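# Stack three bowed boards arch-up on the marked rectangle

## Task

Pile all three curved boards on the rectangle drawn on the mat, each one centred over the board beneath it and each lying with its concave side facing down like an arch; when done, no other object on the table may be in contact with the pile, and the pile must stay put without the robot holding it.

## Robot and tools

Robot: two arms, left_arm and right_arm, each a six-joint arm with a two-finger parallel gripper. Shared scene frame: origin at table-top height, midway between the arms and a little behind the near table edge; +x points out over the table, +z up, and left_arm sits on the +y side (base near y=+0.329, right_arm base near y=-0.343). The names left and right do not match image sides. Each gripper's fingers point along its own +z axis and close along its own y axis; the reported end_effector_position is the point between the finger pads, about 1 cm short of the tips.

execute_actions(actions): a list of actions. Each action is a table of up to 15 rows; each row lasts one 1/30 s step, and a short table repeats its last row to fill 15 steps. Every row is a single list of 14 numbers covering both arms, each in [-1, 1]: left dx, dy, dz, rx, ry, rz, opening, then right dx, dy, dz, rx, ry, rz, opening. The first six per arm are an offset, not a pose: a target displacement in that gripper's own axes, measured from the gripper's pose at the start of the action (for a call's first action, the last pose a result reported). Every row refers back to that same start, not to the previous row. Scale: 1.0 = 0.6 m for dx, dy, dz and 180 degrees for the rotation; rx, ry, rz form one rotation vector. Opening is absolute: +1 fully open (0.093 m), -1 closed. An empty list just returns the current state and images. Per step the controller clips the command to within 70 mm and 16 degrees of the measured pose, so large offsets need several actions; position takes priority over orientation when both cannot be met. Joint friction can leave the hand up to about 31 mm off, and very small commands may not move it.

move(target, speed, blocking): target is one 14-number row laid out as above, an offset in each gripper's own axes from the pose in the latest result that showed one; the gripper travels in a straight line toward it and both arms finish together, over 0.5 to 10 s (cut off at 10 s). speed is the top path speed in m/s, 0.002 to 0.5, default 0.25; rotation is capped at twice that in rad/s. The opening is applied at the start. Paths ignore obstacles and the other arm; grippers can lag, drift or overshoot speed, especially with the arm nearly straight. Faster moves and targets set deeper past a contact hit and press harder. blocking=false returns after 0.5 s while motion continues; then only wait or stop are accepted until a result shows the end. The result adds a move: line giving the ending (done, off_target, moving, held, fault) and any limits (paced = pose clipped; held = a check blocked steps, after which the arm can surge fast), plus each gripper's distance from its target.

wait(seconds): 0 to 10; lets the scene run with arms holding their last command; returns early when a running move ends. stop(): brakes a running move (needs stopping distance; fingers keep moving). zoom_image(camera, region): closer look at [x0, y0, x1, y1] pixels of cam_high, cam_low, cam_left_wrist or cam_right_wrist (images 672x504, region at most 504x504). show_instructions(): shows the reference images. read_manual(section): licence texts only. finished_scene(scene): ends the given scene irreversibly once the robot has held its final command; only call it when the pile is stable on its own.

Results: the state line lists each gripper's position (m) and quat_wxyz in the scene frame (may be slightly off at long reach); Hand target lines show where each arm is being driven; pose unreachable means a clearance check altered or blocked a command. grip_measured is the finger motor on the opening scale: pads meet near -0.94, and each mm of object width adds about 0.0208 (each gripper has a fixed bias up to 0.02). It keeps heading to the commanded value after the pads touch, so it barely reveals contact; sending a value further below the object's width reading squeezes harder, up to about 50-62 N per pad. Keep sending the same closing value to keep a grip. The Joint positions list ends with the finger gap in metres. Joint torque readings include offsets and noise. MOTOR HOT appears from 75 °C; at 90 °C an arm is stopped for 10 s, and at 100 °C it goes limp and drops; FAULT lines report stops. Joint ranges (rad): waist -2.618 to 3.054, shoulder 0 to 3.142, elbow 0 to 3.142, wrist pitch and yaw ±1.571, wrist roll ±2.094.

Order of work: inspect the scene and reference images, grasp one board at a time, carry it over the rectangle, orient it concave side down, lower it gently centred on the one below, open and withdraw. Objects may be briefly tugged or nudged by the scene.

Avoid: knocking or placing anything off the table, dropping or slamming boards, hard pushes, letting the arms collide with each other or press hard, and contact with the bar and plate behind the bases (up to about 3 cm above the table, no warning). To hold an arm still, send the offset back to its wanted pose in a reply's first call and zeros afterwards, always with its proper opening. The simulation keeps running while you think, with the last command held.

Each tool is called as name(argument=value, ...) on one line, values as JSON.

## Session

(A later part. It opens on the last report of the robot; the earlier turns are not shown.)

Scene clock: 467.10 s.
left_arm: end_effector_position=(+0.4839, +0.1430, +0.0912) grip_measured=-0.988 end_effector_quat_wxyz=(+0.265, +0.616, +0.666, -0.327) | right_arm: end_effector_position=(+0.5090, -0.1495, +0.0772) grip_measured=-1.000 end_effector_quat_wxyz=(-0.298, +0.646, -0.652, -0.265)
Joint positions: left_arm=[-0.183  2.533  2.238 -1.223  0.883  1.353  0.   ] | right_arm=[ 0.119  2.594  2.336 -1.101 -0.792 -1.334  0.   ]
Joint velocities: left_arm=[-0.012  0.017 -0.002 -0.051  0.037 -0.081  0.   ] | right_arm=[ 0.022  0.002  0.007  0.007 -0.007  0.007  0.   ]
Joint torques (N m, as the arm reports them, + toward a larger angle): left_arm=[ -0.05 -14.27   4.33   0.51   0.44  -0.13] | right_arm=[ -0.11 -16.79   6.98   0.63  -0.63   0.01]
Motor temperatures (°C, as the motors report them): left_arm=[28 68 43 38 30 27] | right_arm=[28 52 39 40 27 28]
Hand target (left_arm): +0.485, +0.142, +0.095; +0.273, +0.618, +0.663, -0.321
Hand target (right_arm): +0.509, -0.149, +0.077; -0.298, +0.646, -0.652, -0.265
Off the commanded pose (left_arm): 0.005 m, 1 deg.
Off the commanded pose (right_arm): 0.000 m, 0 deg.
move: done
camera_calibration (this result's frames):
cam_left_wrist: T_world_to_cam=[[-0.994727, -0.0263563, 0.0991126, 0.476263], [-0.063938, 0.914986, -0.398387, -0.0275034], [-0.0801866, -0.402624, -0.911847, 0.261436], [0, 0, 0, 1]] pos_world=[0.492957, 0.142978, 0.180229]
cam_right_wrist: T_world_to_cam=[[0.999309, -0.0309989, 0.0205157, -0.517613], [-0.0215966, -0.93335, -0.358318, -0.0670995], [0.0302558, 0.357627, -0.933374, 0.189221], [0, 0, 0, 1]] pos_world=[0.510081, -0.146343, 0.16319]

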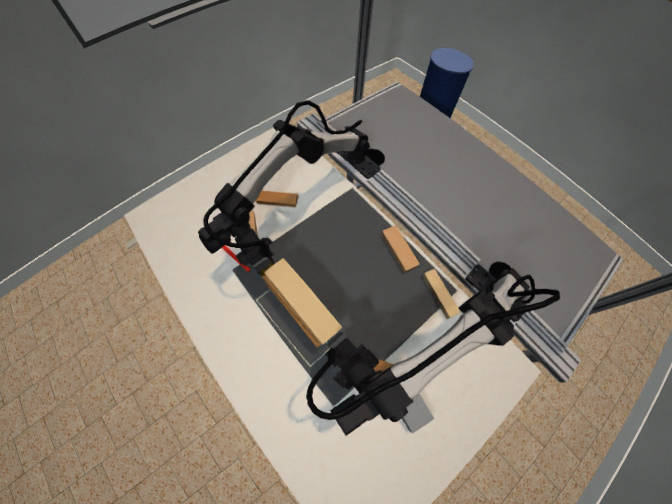

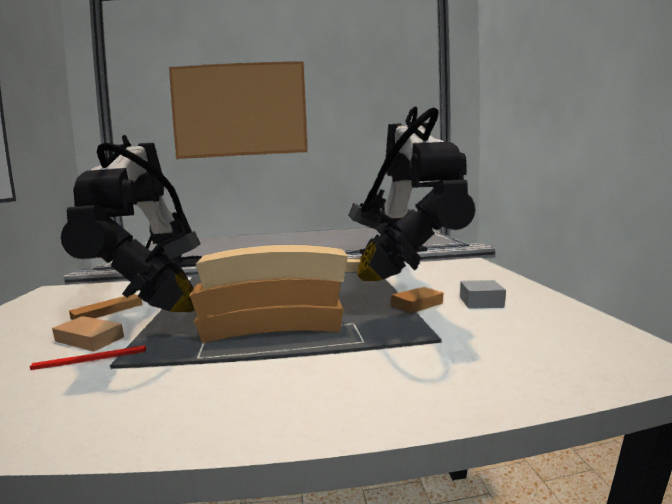

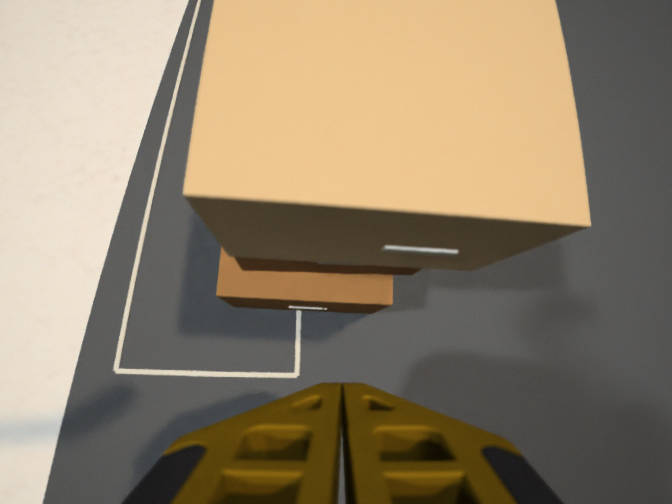

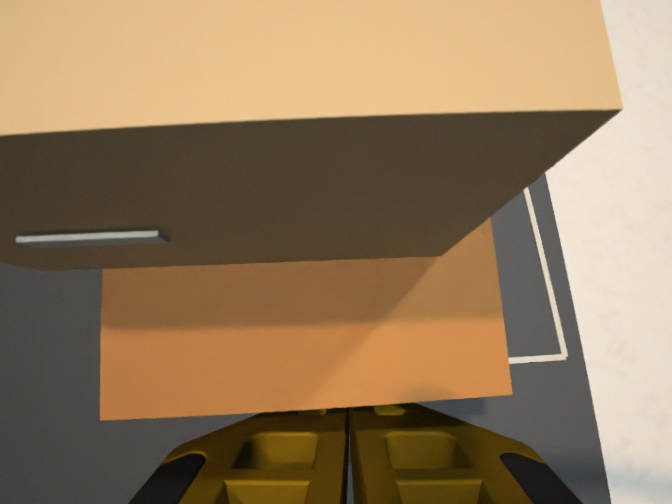

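move(target=[-0.051,0,0.022,0,0,0,-1, 0,0,0,0,0,0,-1], speed=0.04)

move(target=[0,0,0,0,0,0,-1, -0.016,0,0.016,0,0,0,-1], speed=0.02)

zoom_image(camera="cam_low", region=[130,190,430,370])

Scene clock: 471.67 s.
left_arm: end_effector_position=(+0.4820, +0.1173, +0.1018) grip_measured=-0.988 end_effector_quat_wxyz=(+0.259, +0.611, +0.670, -0.333) | right_arm: end_effector_position=(+0.5090, -0.1495, +0.0772) grip_measured=-1.000 end_effector_quat_wxyz=(-0.298, +0.646, -0.652, -0.265)
Joint positions: left_arm=[-0.234  2.533  2.28  -1.221  0.882  1.269  0.   ] | right_arm=[ 0.119  2.594  2.336 -1.101 -0.792 -1.334  0.   ]
Joint velocities: left_arm=[-0.022 -0.007  0.002 -0.007 -0.066  0.037  0.   ] | right_arm=[-0.022 -0.002 -0.012  0.022 -0.007  0.022  0.   ]
Joint torques (N m, as the arm reports them, + toward a larger angle): left_arm=[ -0.85 -12.43   7.91   0.51   0.41  -0.15] | right_arm=[ -0.53 -16.87   7.15   0.67  -0.62   0.02]
Motor temperatures (°C, as the motors report them): left_arm=[28 70 43 38 30 27] | right_arm=[28 54 39 40 28 28]
Hand target (left_arm): +0.486, +0.113, +0.106; +0.266, +0.616, +0.666, -0.326
Hand target (right_arm): +0.509, -0.149, +0.077; -0.298, +0.646, -0.652, -0.265
Off the commanded pose (left_arm): 0.007 m, 1 deg.
Off the commanded pose (right_arm): 0.000 m, 0 deg.
move: done
camera_calibration (this result's frames):
cam_left_wrist: T_world_to_cam=[[-0.992352, -0.0288585, 0.120017, 0.469651], [-0.074565, 0.914992, -0.396522, 0.00498168], [-0.0983718, -0.402439, -0.910146, 0.269177], [0, 0, 0, 1]] pos_world=[0.49291, 0.117322, 0.1906]
cam_right_wrist: T_world_to_cam=[[0.999309, -0.0309989, 0.0205157, -0.517613], [-0.0215966, -0.93335, -0.358318, -0.0670995], [0.0302558, 0.357627, -0.933374, 0.189221], [0, 0, 0, 1]] pos_world=[0.510081, -0.146343, 0.16319]

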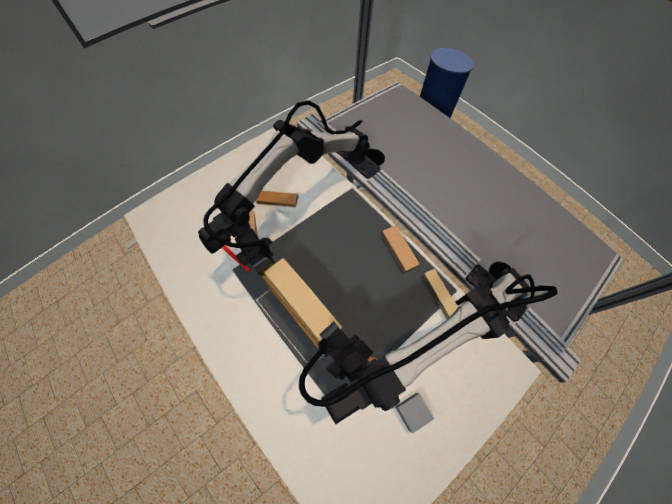

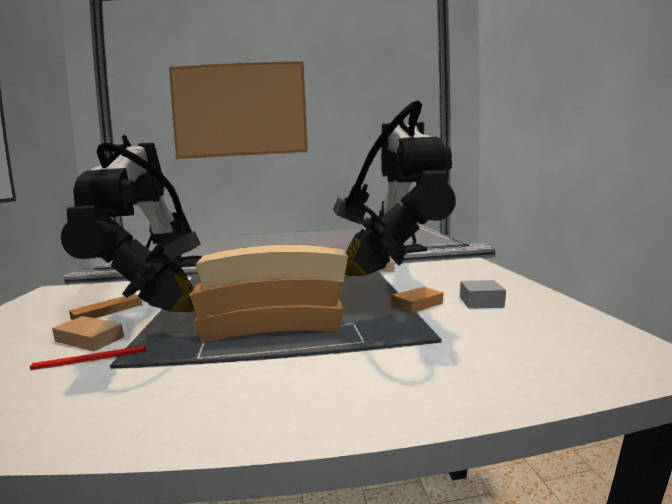

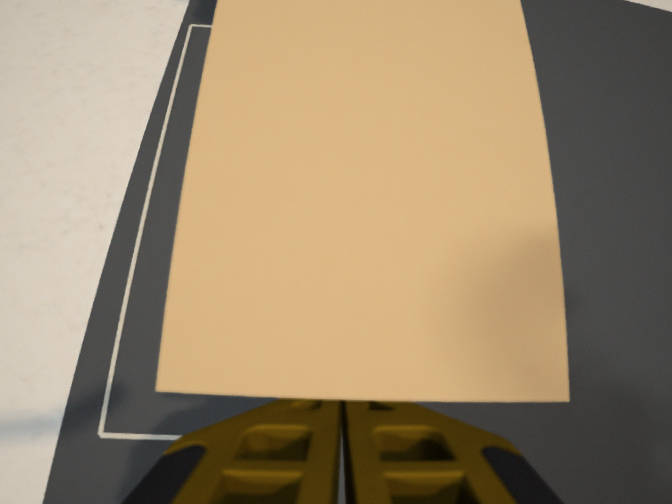

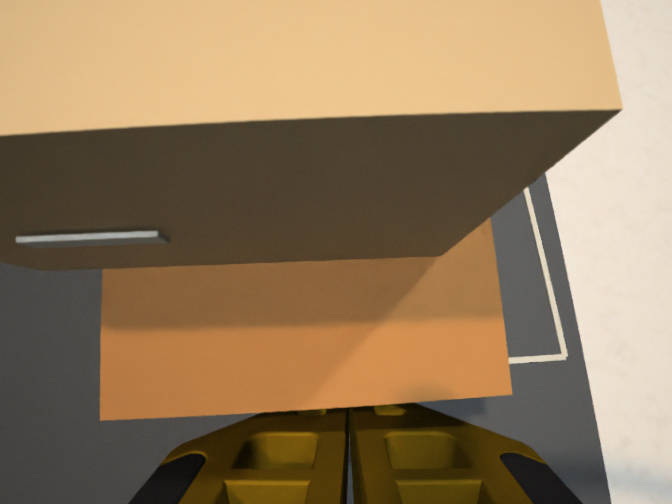

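Scene clock: 472.57 s.
left_arm: end_effector_position=(+0.4820, +0.1173, +0.1018) grip_measured=-0.988 end_effector_quat_wxyz=(+0.259, +0.611, +0.670, -0.333) | right_arm: end_effector_position=(+0.5088, -0.1488, +0.0769) grip_measured=-1.000 end_effector_quat_wxyz=(-0.293, +0.638, -0.660, -0.268)
Joint positions: left_arm=[-0.234  2.533  2.28  -1.221  0.882  1.269  0.   ] | right_arm=[ 0.12   2.594  2.336 -1.101 -0.789 -1.307  0.   ]
Joint velocities: left_arm=[ 0.007 -0.007  0.002 -0.081 -0.007  0.022  0.   ] | right_arm=[-0.007 -0.012 -0.007 -0.022  0.037 -0.022  0.   ]
Joint torques (N m, as the arm reports them, + toward a larger angle): left_arm=[  0.13 -13.     6.07   0.4    0.47  -0.07] | right_arm=[  1.89 -16.54   7.18   0.9   -0.59   0.05]
Motor temperatures (°C, as the motors report them): left_arm=[28 70 43 38 30 27] | right_arm=[28 55 39 39 28 28]
Hand target (left_arm): +0.482, +0.117, +0.102; +0.259, +0.611, +0.670, -0.333
Hand target (right_arm): +0.509, -0.136, +0.078; -0.298, +0.646, -0.651, -0.265
Off the commanded pose (left_arm): 0.000 m, 0 deg.
Off the commanded pose (right_arm): 0.013 m, 1 deg.
move: off_target (right_arm)
camera_calibration (this result's frames):
cam_left_wrist: T_world_to_cam=[[-0.992352, -0.0288585, 0.120017, 0.469651], [-0.074565, 0.914992, -0.396522, 0.00498168], [-0.0983718, -0.402439, -0.910146, 0.269177], [0, 0, 0, 1]] pos_world=[0.49291, 0.117322, 0.1906]
cam_right_wrist: T_world_to_cam=[[0.998848, -0.0479568, 0.00157856, -0.518176], [-0.0442521, -0.933407, -0.35608, -0.0552884], [0.0185499, 0.3556, -0.934454, 0.194407], [0, 0, 0, 1]] pos_world=[0.511527, -0.145588, 0.162795]

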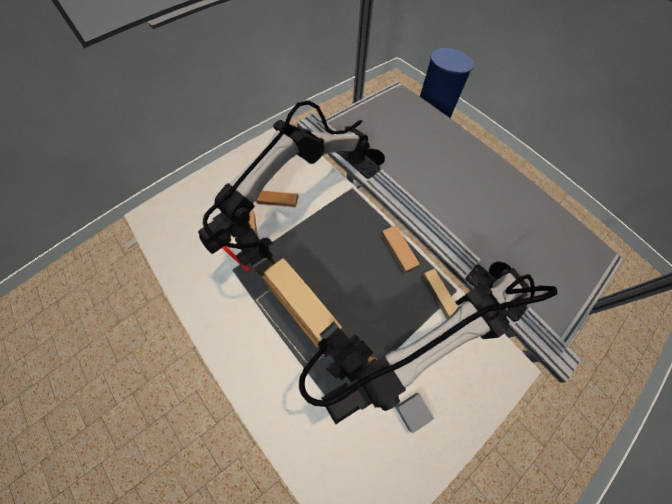

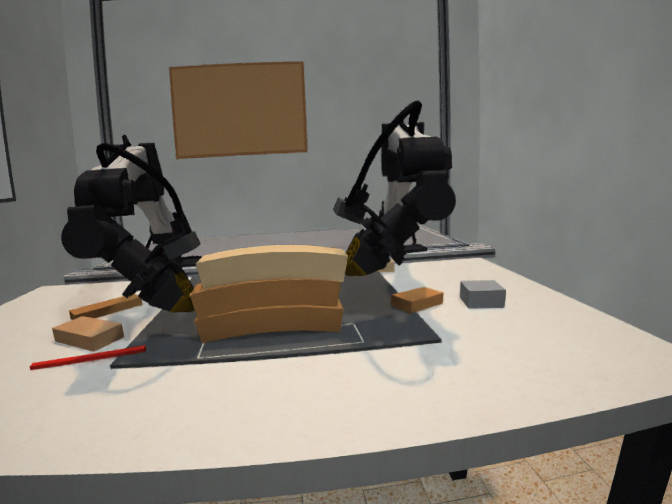

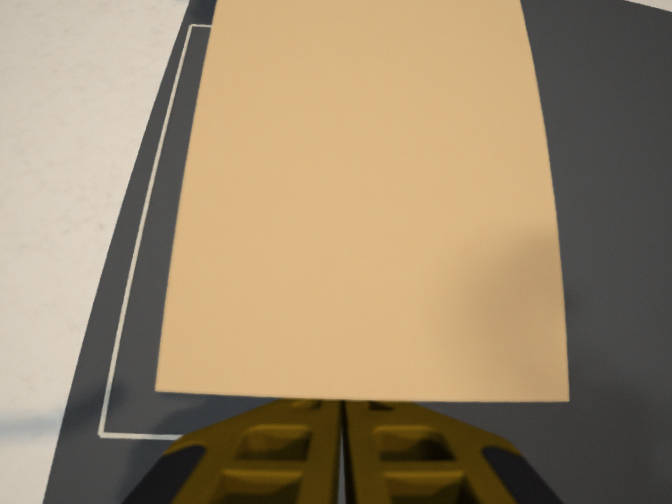

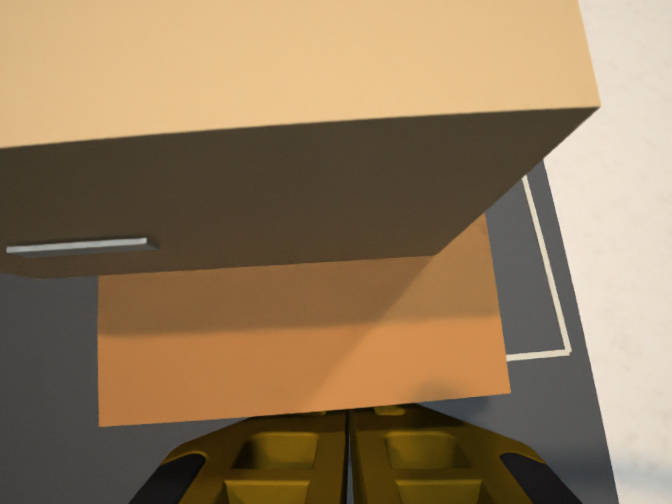

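Region (130, 190, 430, 370) of cam_low's 672x504 image, scaled by 1.680, with more detail than that image has; it fills the top 302 rows of this view, and the rest is white.

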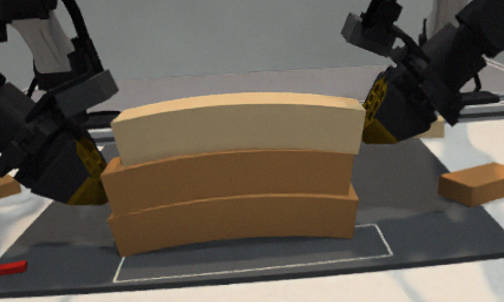

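More force on both.

move(target=[-0.015,0,0.017,0,0,0,-1, -0.03,0,0.03,0,0,0,-1], speed=0.02)

zoom_image(camera="cam_low", region=[130,190,430,370])

Scene clock: 476.33 s.
left_arm: end_effector_position=(+0.4816, +0.1155, +0.1015) grip_measured=-0.988 end_effector_quat_wxyz=(+0.252, +0.602, +0.679, -0.336) | right_arm: end_effector_position=(+0.5089, -0.1477, +0.0753) grip_measured=-1.000 end_effector_quat_wxyz=(+0.282, -0.622, +0.678, +0.270)
Joint positions: left_arm=[-0.238  2.533  2.28  -1.219  0.879  1.235  0.   ] | right_arm=[ 0.126  2.594  2.336 -1.098 -0.775 -1.251  0.   ]
Joint velocities: left_arm=[-0.012  0.017  0.007 -0.007 -0.037  0.051  0.   ] | right_arm=[-0.017 -0.002 -0.002 -0.022 -0.051  0.022  0.   ]
Joint torques (N m, as the arm reports them, + toward a larger angle): left_arm=[ -1.69 -12.72   6.28   0.63   0.44  -0.15] | right_arm=[  3.16 -16.29   7.72   1.07  -0.64   0.03]
Motor temperatures (°C, as the motors report them): left_arm=[28 71 43 38 30 27] | right_arm=[28 57 39 39 28 28]
Hand target (left_arm): +0.482, +0.104, +0.102; +0.258, +0.611, +0.670, -0.333
Hand target (right_arm): +0.508, -0.124, +0.078; -0.293, +0.638, -0.660, -0.269
Off the commanded pose (left_arm): 0.012 m, 2 deg.
Off the commanded pose (right_arm): 0.024 m, 3 deg.
move: off_target (left_arm, right_arm)
camera_calibration (this result's frames):
cam_left_wrist: T_world_to_cam=[[-0.988618, -0.0472147, 0.142844, 0.467253], [-0.10013, 0.915137, -0.39051, 0.0181447], [-0.112284, -0.400368, -0.909449, 0.274503], [0, 0, 0, 1]] pos_world=[0.494574, 0.115358, 0.189988]
cam_right_wrist: T_world_to_cam=[[0.995867, -0.0844484, -0.0334404, -0.519418], [-0.0908001, -0.934808, -0.343351, -0.0322253], [-0.00226496, 0.344968, -0.938612, 0.20186], [0, 0, 0, 1]] pos_world=[0.514802, -0.143624, 0.161034]

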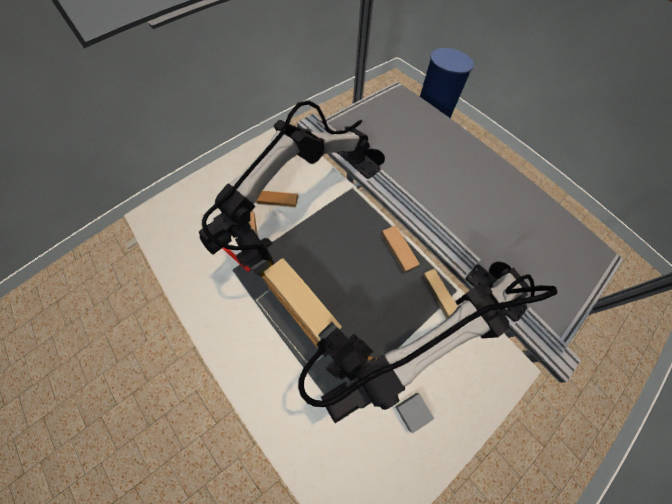

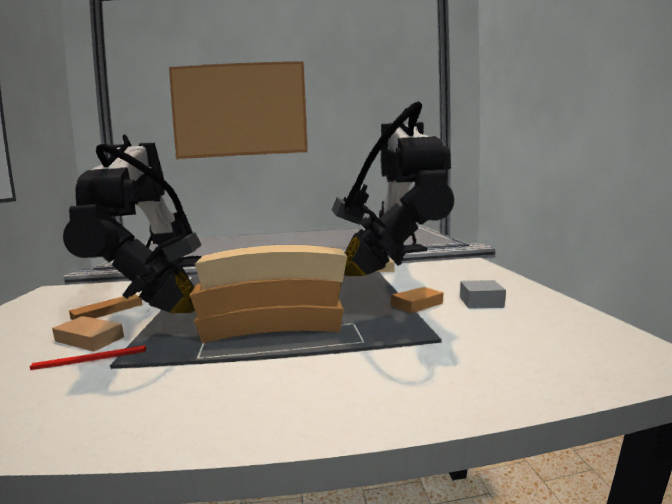

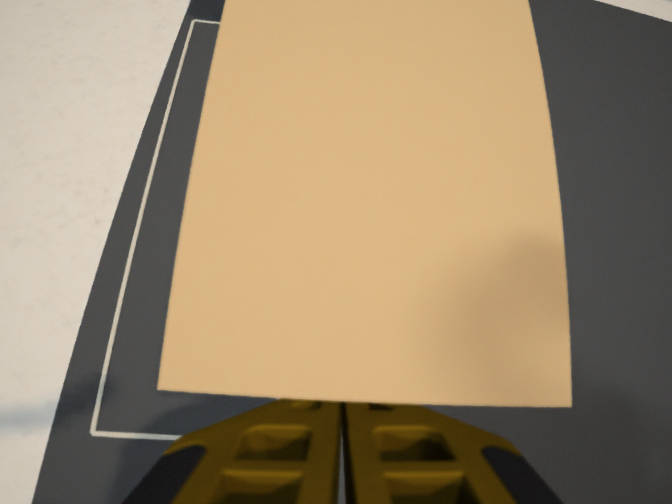

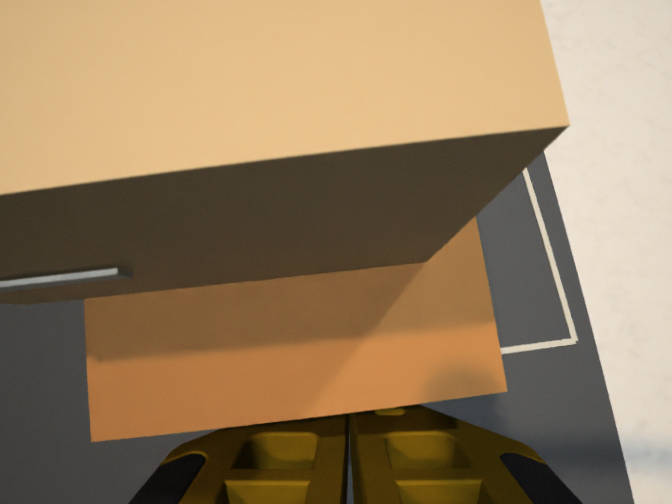

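Region (130, 190, 430, 370) of cam_low's 672x504 image, scaled by 1.680, with more detail than that image has; it fills the top 302 rows of this view, and the rest is white.

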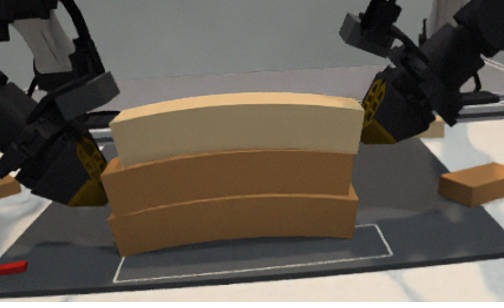

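move(target=[-0.022,0,0.026,0,0,0,-1, -0.04,0,0.04,0.01,0,-0.02,-1], speed=0.02)

zoom_image(camera="cam_low", region=[130,190,430,370])

Scene clock: 480.97 s.
left_arm: end_effector_position=(+0.4794, +0.1066, +0.1012) grip_measured=-0.988 end_effector_quat_wxyz=(+0.243, +0.592, +0.688, -0.342) | right_arm: end_effector_position=(+0.5199, -0.1374, +0.0782) grip_measured=-1.000 end_effector_quat_wxyz=(+0.298, -0.630, +0.678, +0.235)
Joint positions: left_arm=[-0.257  2.533  2.28  -1.209  0.876  1.181  0.   ] | right_arm=[ 0.153  2.57   2.306 -1.001 -0.723 -1.209  0.   ]
Joint velocities: left_arm=[ 0.017 -0.012 -0.022 -0.051 -0.007  0.007  0.   ] | right_arm=[-0.017  0.002 -0.002 -0.051 -0.051  0.037  0.   ]
Joint torques (N m, as the arm reports them, + toward a larger angle): left_arm=[ -1.64 -12.52   6.74   0.69   0.41  -0.13] | right_arm=[  2.91 -16.89   5.39   1.03  -0.88   0.14]
Motor temperatures (°C, as the motors report them): left_arm=[28 71 43 38 30 27] | right_arm=[28 59 39 39 28 28]
Hand target (left_arm): +0.482, +0.095, +0.101; +0.252, +0.602, +0.679, -0.336
Hand target (right_arm): +0.510, -0.114, +0.076; -0.300, +0.639, -0.662, -0.252
Off the commanded pose (left_arm): 0.012 m, 2 deg.
Off the commanded pose (right_arm): 0.025 m, 3 deg.
move: off_target (left_arm, right_arm)
camera_calibration (this result's frames):
cam_left_wrist: T_world_to_cam=[[-0.982769, -0.064199, 0.173329, 0.460627], [-0.127286, 0.915024, -0.382791, 0.0382464], [-0.134026, -0.398258, -0.907429, 0.28039], [0, 0, 0, 1]] pos_world=[0.495138, 0.106243, 0.189234]
cam_right_wrist: T_world_to_cam=[[0.994185, -0.100865, 0.037704, -0.536332], [-0.0836385, -0.943857, -0.31959, -0.0274593], [0.0678226, 0.314578, -0.946806, 0.161069], [0, 0, 0, 1]] pos_world=[0.519993, -0.130683, 0.163947]

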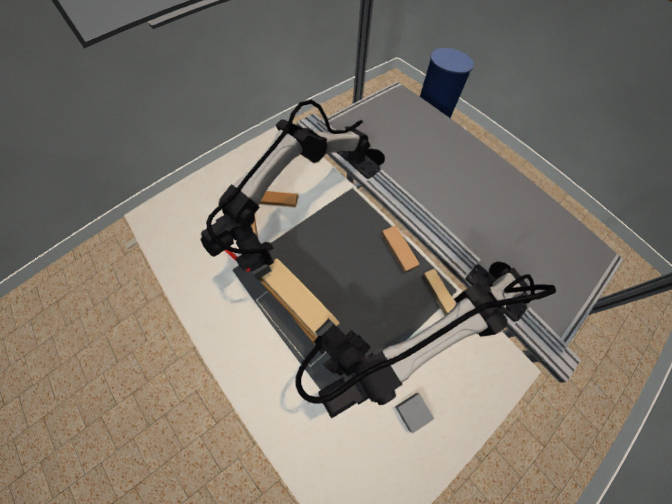

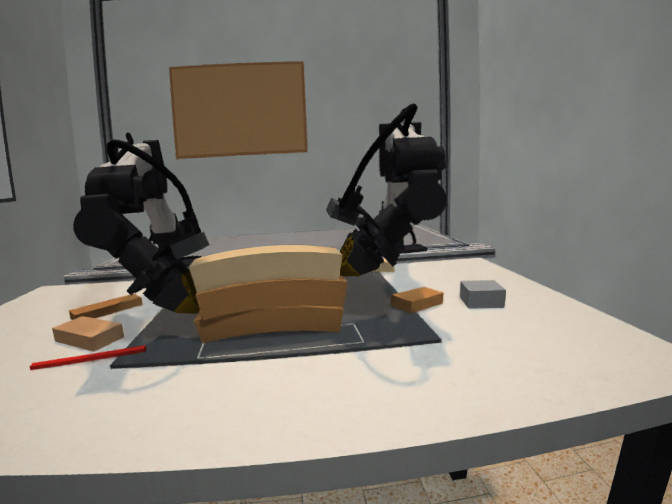

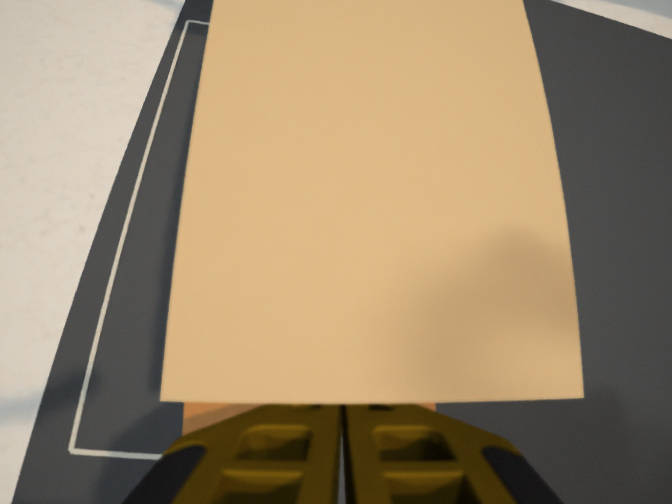

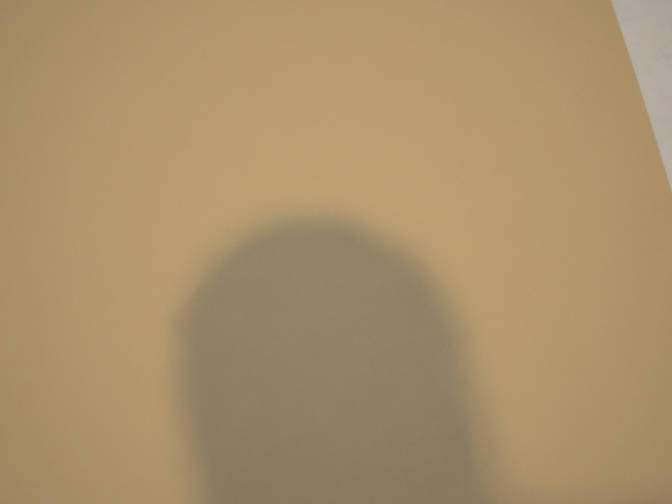

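Region (130, 190, 430, 370) of cam_low's 672x504 image, scaled by 1.680, with more detail than that image has; it fills the top 302 rows of this view, and the rest is white.

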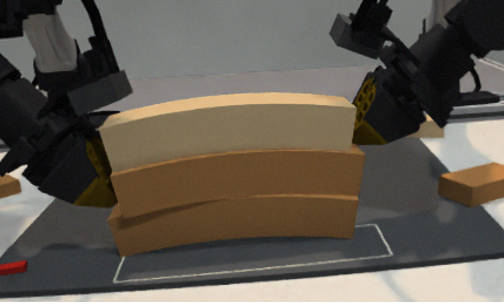

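move(target=[0.037,0.02,-0.045,0,0,0,-1, 0.047,0.03,-0.047,0,0,0,-1], speed=0.08)

move(target=[0.05,0,0.043,0,0,0,-1, -0.05,0,-0.05,0,0,0,-1], speed=0.08)

zoom_image(camera="cam_low", region=[130,190,430,370])

Scene clock: 489.33 s.
left_arm: end_effector_position=(+0.4871, +0.1387, +0.0957) grip_measured=-0.988 end_effector_quat_wxyz=(+0.240, +0.592, +0.689, -0.341) | right_arm: end_effector_position=(+0.5012, -0.1746, +0.0782) grip_measured=-1.000 end_effector_quat_wxyz=(+0.295, -0.630, +0.680, +0.233)
Joint positions: left_arm=[-0.192  2.601  2.388 -1.334  0.876  1.286  0.   ] | right_arm=[ 0.087  2.454  2.101 -0.97  -0.732 -1.292  0.   ]
Joint velocities: left_arm=[ 0.007  0.017  0.012 -0.125 -0.022  0.007  0.   ] | right_arm=[ 0.012 -0.012  0.007  0.037 -0.007  0.051  0.   ]
Joint torques (N m, as the arm reports them, + toward a larger angle): left_arm=[  0.62 -12.57   7.81   0.21   0.51  -0.07] | right_arm=[ -0.5  -16.73   5.25   0.84  -0.66  -0.01]
Motor temperatures (°C, as the motors report them): left_arm=[28 72 43 38 30 27] | right_arm=[28 62 39 39 28 28]
Hand target (left_arm): +0.489, +0.142, +0.100; +0.244, +0.591, +0.688, -0.342
Hand target (right_arm): +0.499, -0.176, +0.078; -0.297, +0.630, -0.678, -0.235
Off the commanded pose (left_arm): 0.006 m, 0 deg.
Off the commanded pose (right_arm): 0.003 m, 1 deg.
move: done
camera_calibration (this result's frames):
cam_left_wrist: T_world_to_cam=[[-0.982312, -0.0630637, 0.176311, 0.470536], [-0.12669, 0.917182, -0.377791, 0.00673007], [-0.137884, -0.393446, -0.908949, 0.290618], [0, 0, 0, 1]] pos_world=[0.503138, 0.137844, 0.183739]
cam_right_wrist: T_world_to_cam=[[0.993912, -0.103878, 0.0367065, -0.521857], [-0.0873994, -0.946265, -0.311358, -0.063301], [0.0670774, 0.306255, -0.949583, 0.173181], [0, 0, 0, 1]] pos_world=[0.501531, -0.167146, 0.163896]

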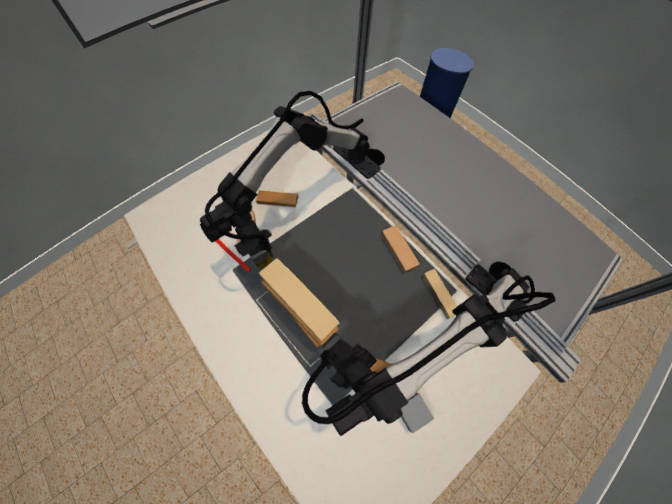

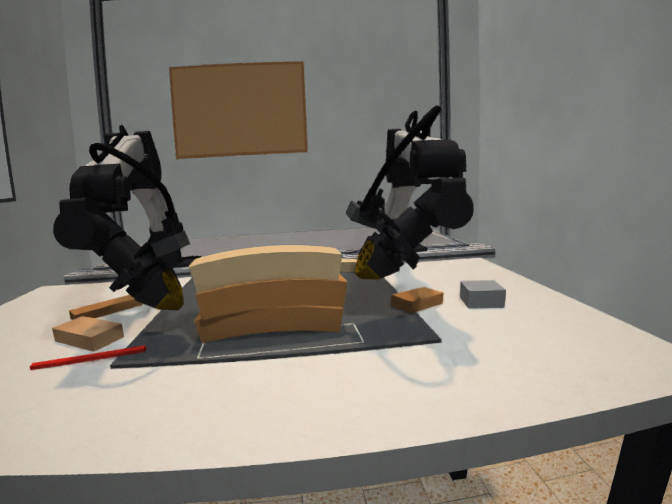

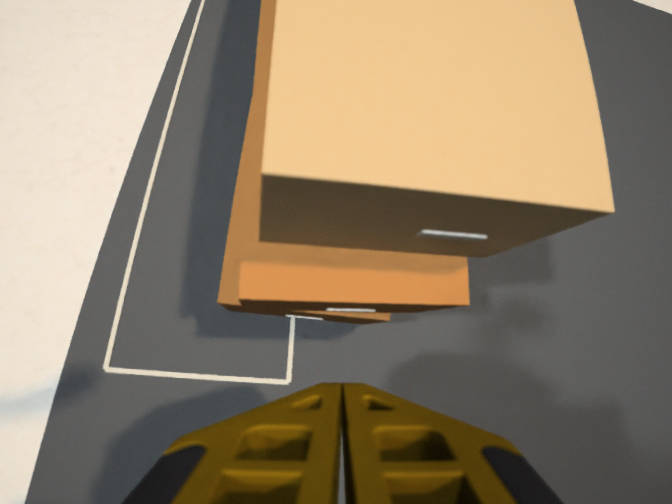

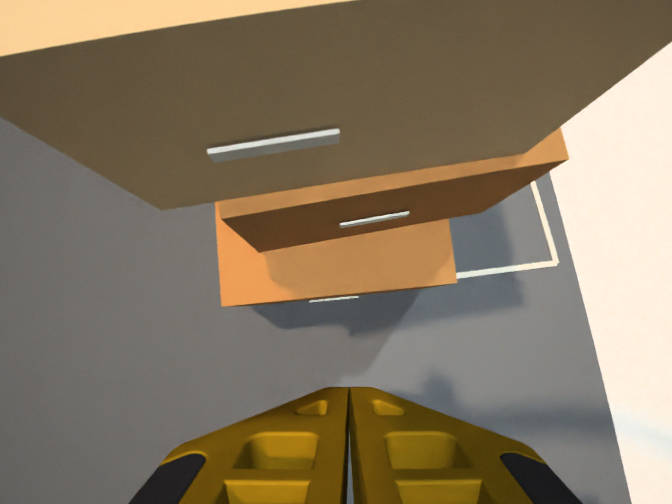

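Scene clock: 490.50 s.
left_arm: end_effector_position=(+0.4783, +0.1404, +0.0523) grip_measured=-0.988 end_effector_quat_wxyz=(+0.232, +0.589, +0.692, -0.347) | right_arm: end_effector_position=(+0.5008, -0.1748, +0.1178) grip_measured=-1.000 end_effector_quat_wxyz=(+0.299, -0.631, +0.678, +0.230)
Joint positions: left_arm=[-0.192  2.586  2.187 -1.17   0.876  1.286  0.   ] | right_arm=[ 0.087  2.431  2.214 -1.097 -0.732 -1.292  0.   ]
Joint velocities: left_arm=[-0.007  0.007  0.012  0.007 -0.022 -0.066  0.   ] | right_arm=[ 0.002 -0.002 -0.007 -0.051 -0.007 -0.007  0.   ]
Joint torques (N m, as the arm reports them, + toward a larger angle): left_arm=[ -0.25 -14.31   4.36   0.48   0.51  -0.12] | right_arm=[  0.05 -15.72   8.27   0.58  -0.55   0.04]
Motor temperatures (°C, as the motors report them): left_arm=[28 73 43 38 30 27] | right_arm=[28 62 39 39 28 28]
Hand target (left_arm): +0.479, +0.139, +0.057; +0.240, +0.592, +0.689, -0.342
Hand target (right_arm): +0.499, -0.173, +0.121; -0.295, +0.630, -0.680, -0.233
Off the commanded pose (left_arm): 0.005 m, 1 deg.
Off the commanded pose (right_arm): 0.004 m, 1 deg.
move: done
camera_calibration (this result's frames):
cam_left_wrist: T_world_to_cam=[[-0.978259, -0.0638771, 0.197304, 0.466782], [-0.135093, 0.918119, -0.372569, -0.00875304], [-0.15735, -0.391123, -0.906788, 0.259493], [0, 0, 0, 1]] pos_world=[0.496283, 0.139347, 0.139946]
cam_right_wrist: T_world_to_cam=[[0.993481, -0.104249, 0.0461285, -0.523867], [-0.0847112, -0.94589, -0.313235, -0.052321], [0.0762869, 0.307286, -0.948555, 0.206324], [0, 0, 0, 1]] pos_world=[0.50028, -0.167503, 0.203486]

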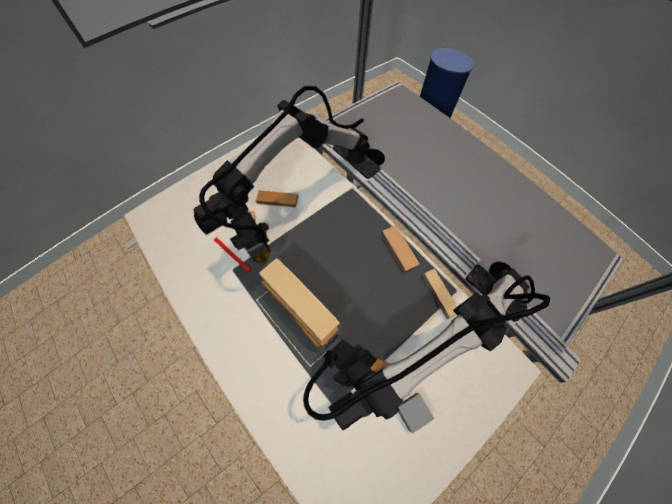

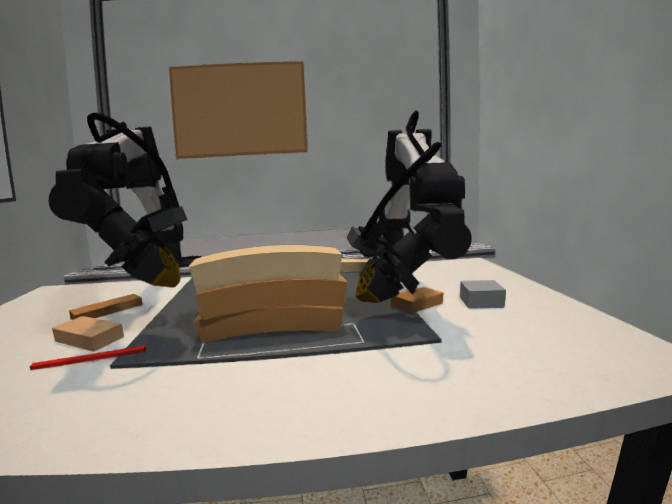

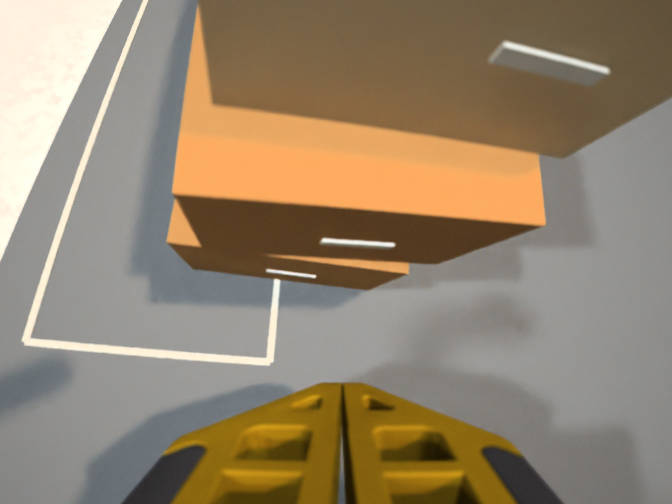

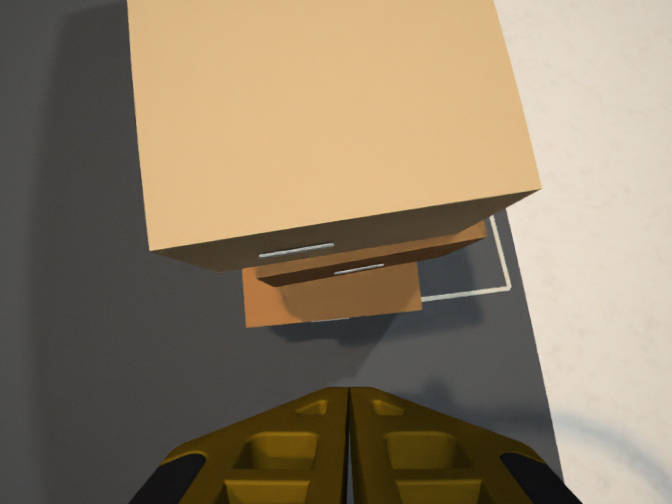

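Region (130, 190, 430, 370) of cam_low's 672x504 image, scaled by 1.680, with more detail than that image has; it fills the top 302 rows of this view, and the rest is white.

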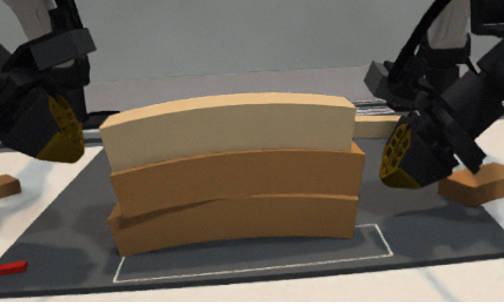

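move(target=[-0.062,0.02,0.047,0,0,0,-1, -0.066,0,0.029,0,0,0,-1], speed=0.03)

zoom_image(camera="cam_low", region=[130,190,430,370])

Scene clock: 499.17 s.
left_arm: end_effector_position=(+0.4935, +0.1104, +0.0535) grip_measured=-0.988 end_effector_quat_wxyz=(+0.222, +0.579, +0.704, -0.345) | right_arm: end_effector_position=(+0.5036, -0.1420, +0.1400) grip_measured=-1.000 end_effector_quat_wxyz=(+0.305, -0.630, +0.679, +0.222)
Joint positions: left_arm=[-0.249  2.681  2.382 -1.205  0.86   1.166  0.   ] | right_arm=[ 0.154  2.431  2.295 -1.097 -0.705 -1.196  0.   ]
Joint velocities: left_arm=[-0.017 -0.022  0.002 -0.022 -0.007  0.051  0.   ] | right_arm=[-0.002 -0.002 -0.002 -0.022  0.022  0.007  0.   ]
Joint torques (N m, as the arm reports them, + toward a larger angle): left_arm=[ -2.03 -12.98   8.08   0.49   0.51  -0.17] | right_arm=[  0.87 -13.77   8.64   0.89  -0.61   0.02]
Motor temperatures (°C, as the motors report them): left_arm=[28 75 43 37 30 27] | right_arm=[28 64 40 38 28 28]
Hand target (left_arm): +0.495, +0.096, +0.059; +0.232, +0.589, +0.692, -0.346
Hand target (right_arm): +0.503, -0.134, +0.133; -0.299, +0.630, -0.678, -0.230
Off the commanded pose (left_arm): 0.016 m, 2 deg.
Off the commanded pose (right_arm): 0.010 m, 1 deg.
MOTOR HOT: a motor of the left arm reached 75 °C. Now the hottest motor of the left arm, joint 2 (shoulder), reports 75 °C. The controller's stop level is 90 °C. To cool a motor, set the load down, stop pushing, or move to a pose that needs little force.
move: off_target (left_arm)
camera_calibration (this result's frames):
cam_left_wrist: T_world_to_cam=[[-0.971706, -0.0880905, 0.219153, 0.477738], [-0.16308, 0.921411, -0.352713, 0.0336856], [-0.170859, -0.378472, -0.909706, 0.256706], [0, 0, 0, 1]] pos_world=[0.513575, 0.108202, 0.140711]
cam_right_wrist: T_world_to_cam=[[0.991496, -0.113727, 0.0632582, -0.527038], [-0.0885139, -0.945679, -0.31282, -0.0121577], [0.0953982, 0.304561, -0.947703, 0.207027], [0, 0, 0, 1]] pos_world=[0.50173, -0.134488, 0.225736]

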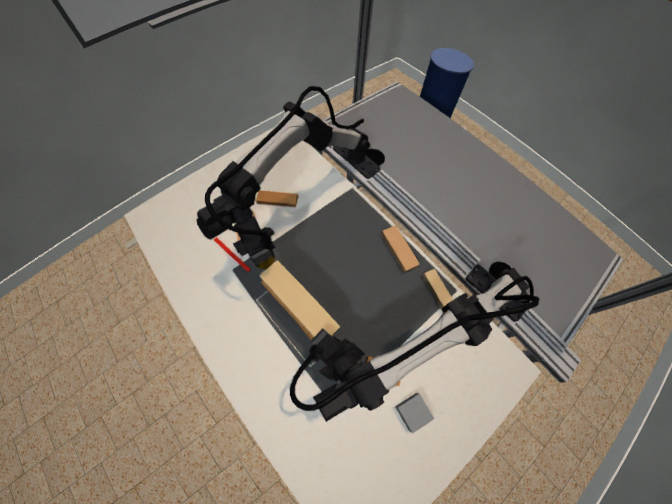

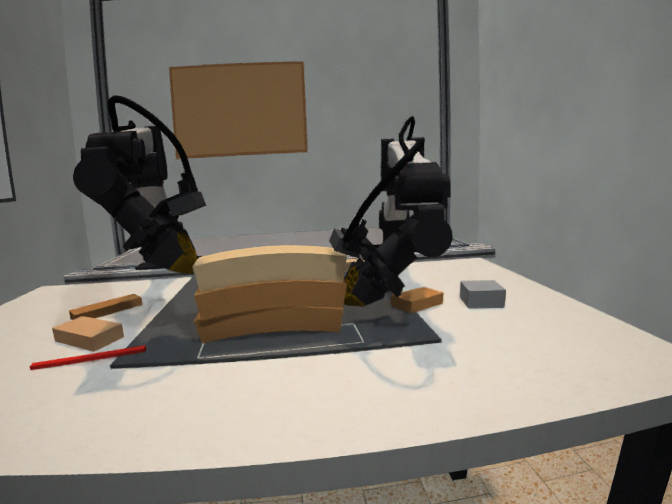

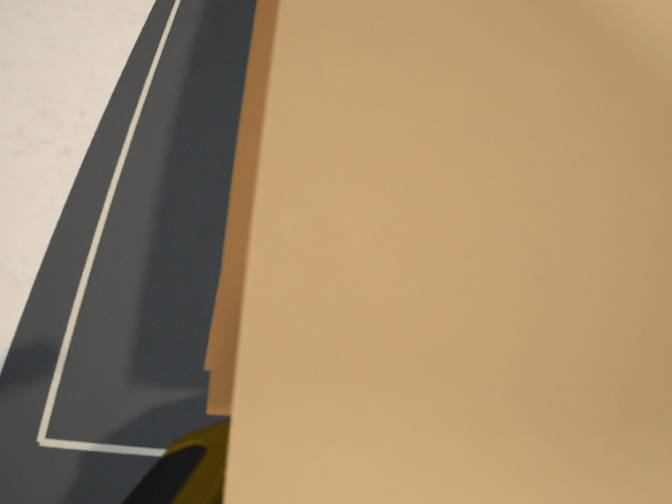

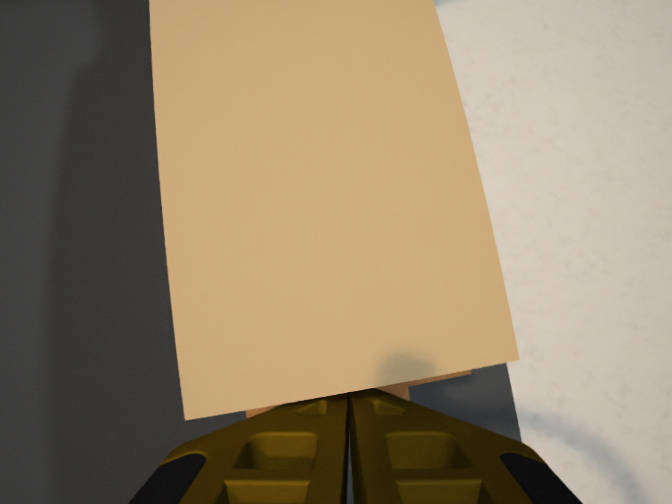

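Region (130, 190, 430, 370) of cam_low's 672x504 image, scaled by 1.680, with more detail than that image has; it fills the top 302 rows of this view, and the rest is white.

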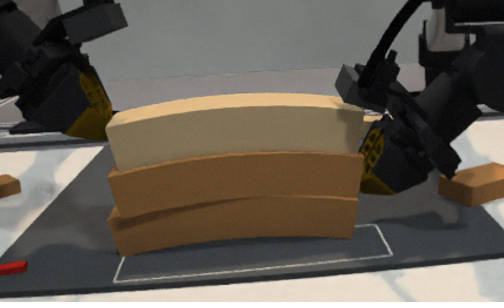

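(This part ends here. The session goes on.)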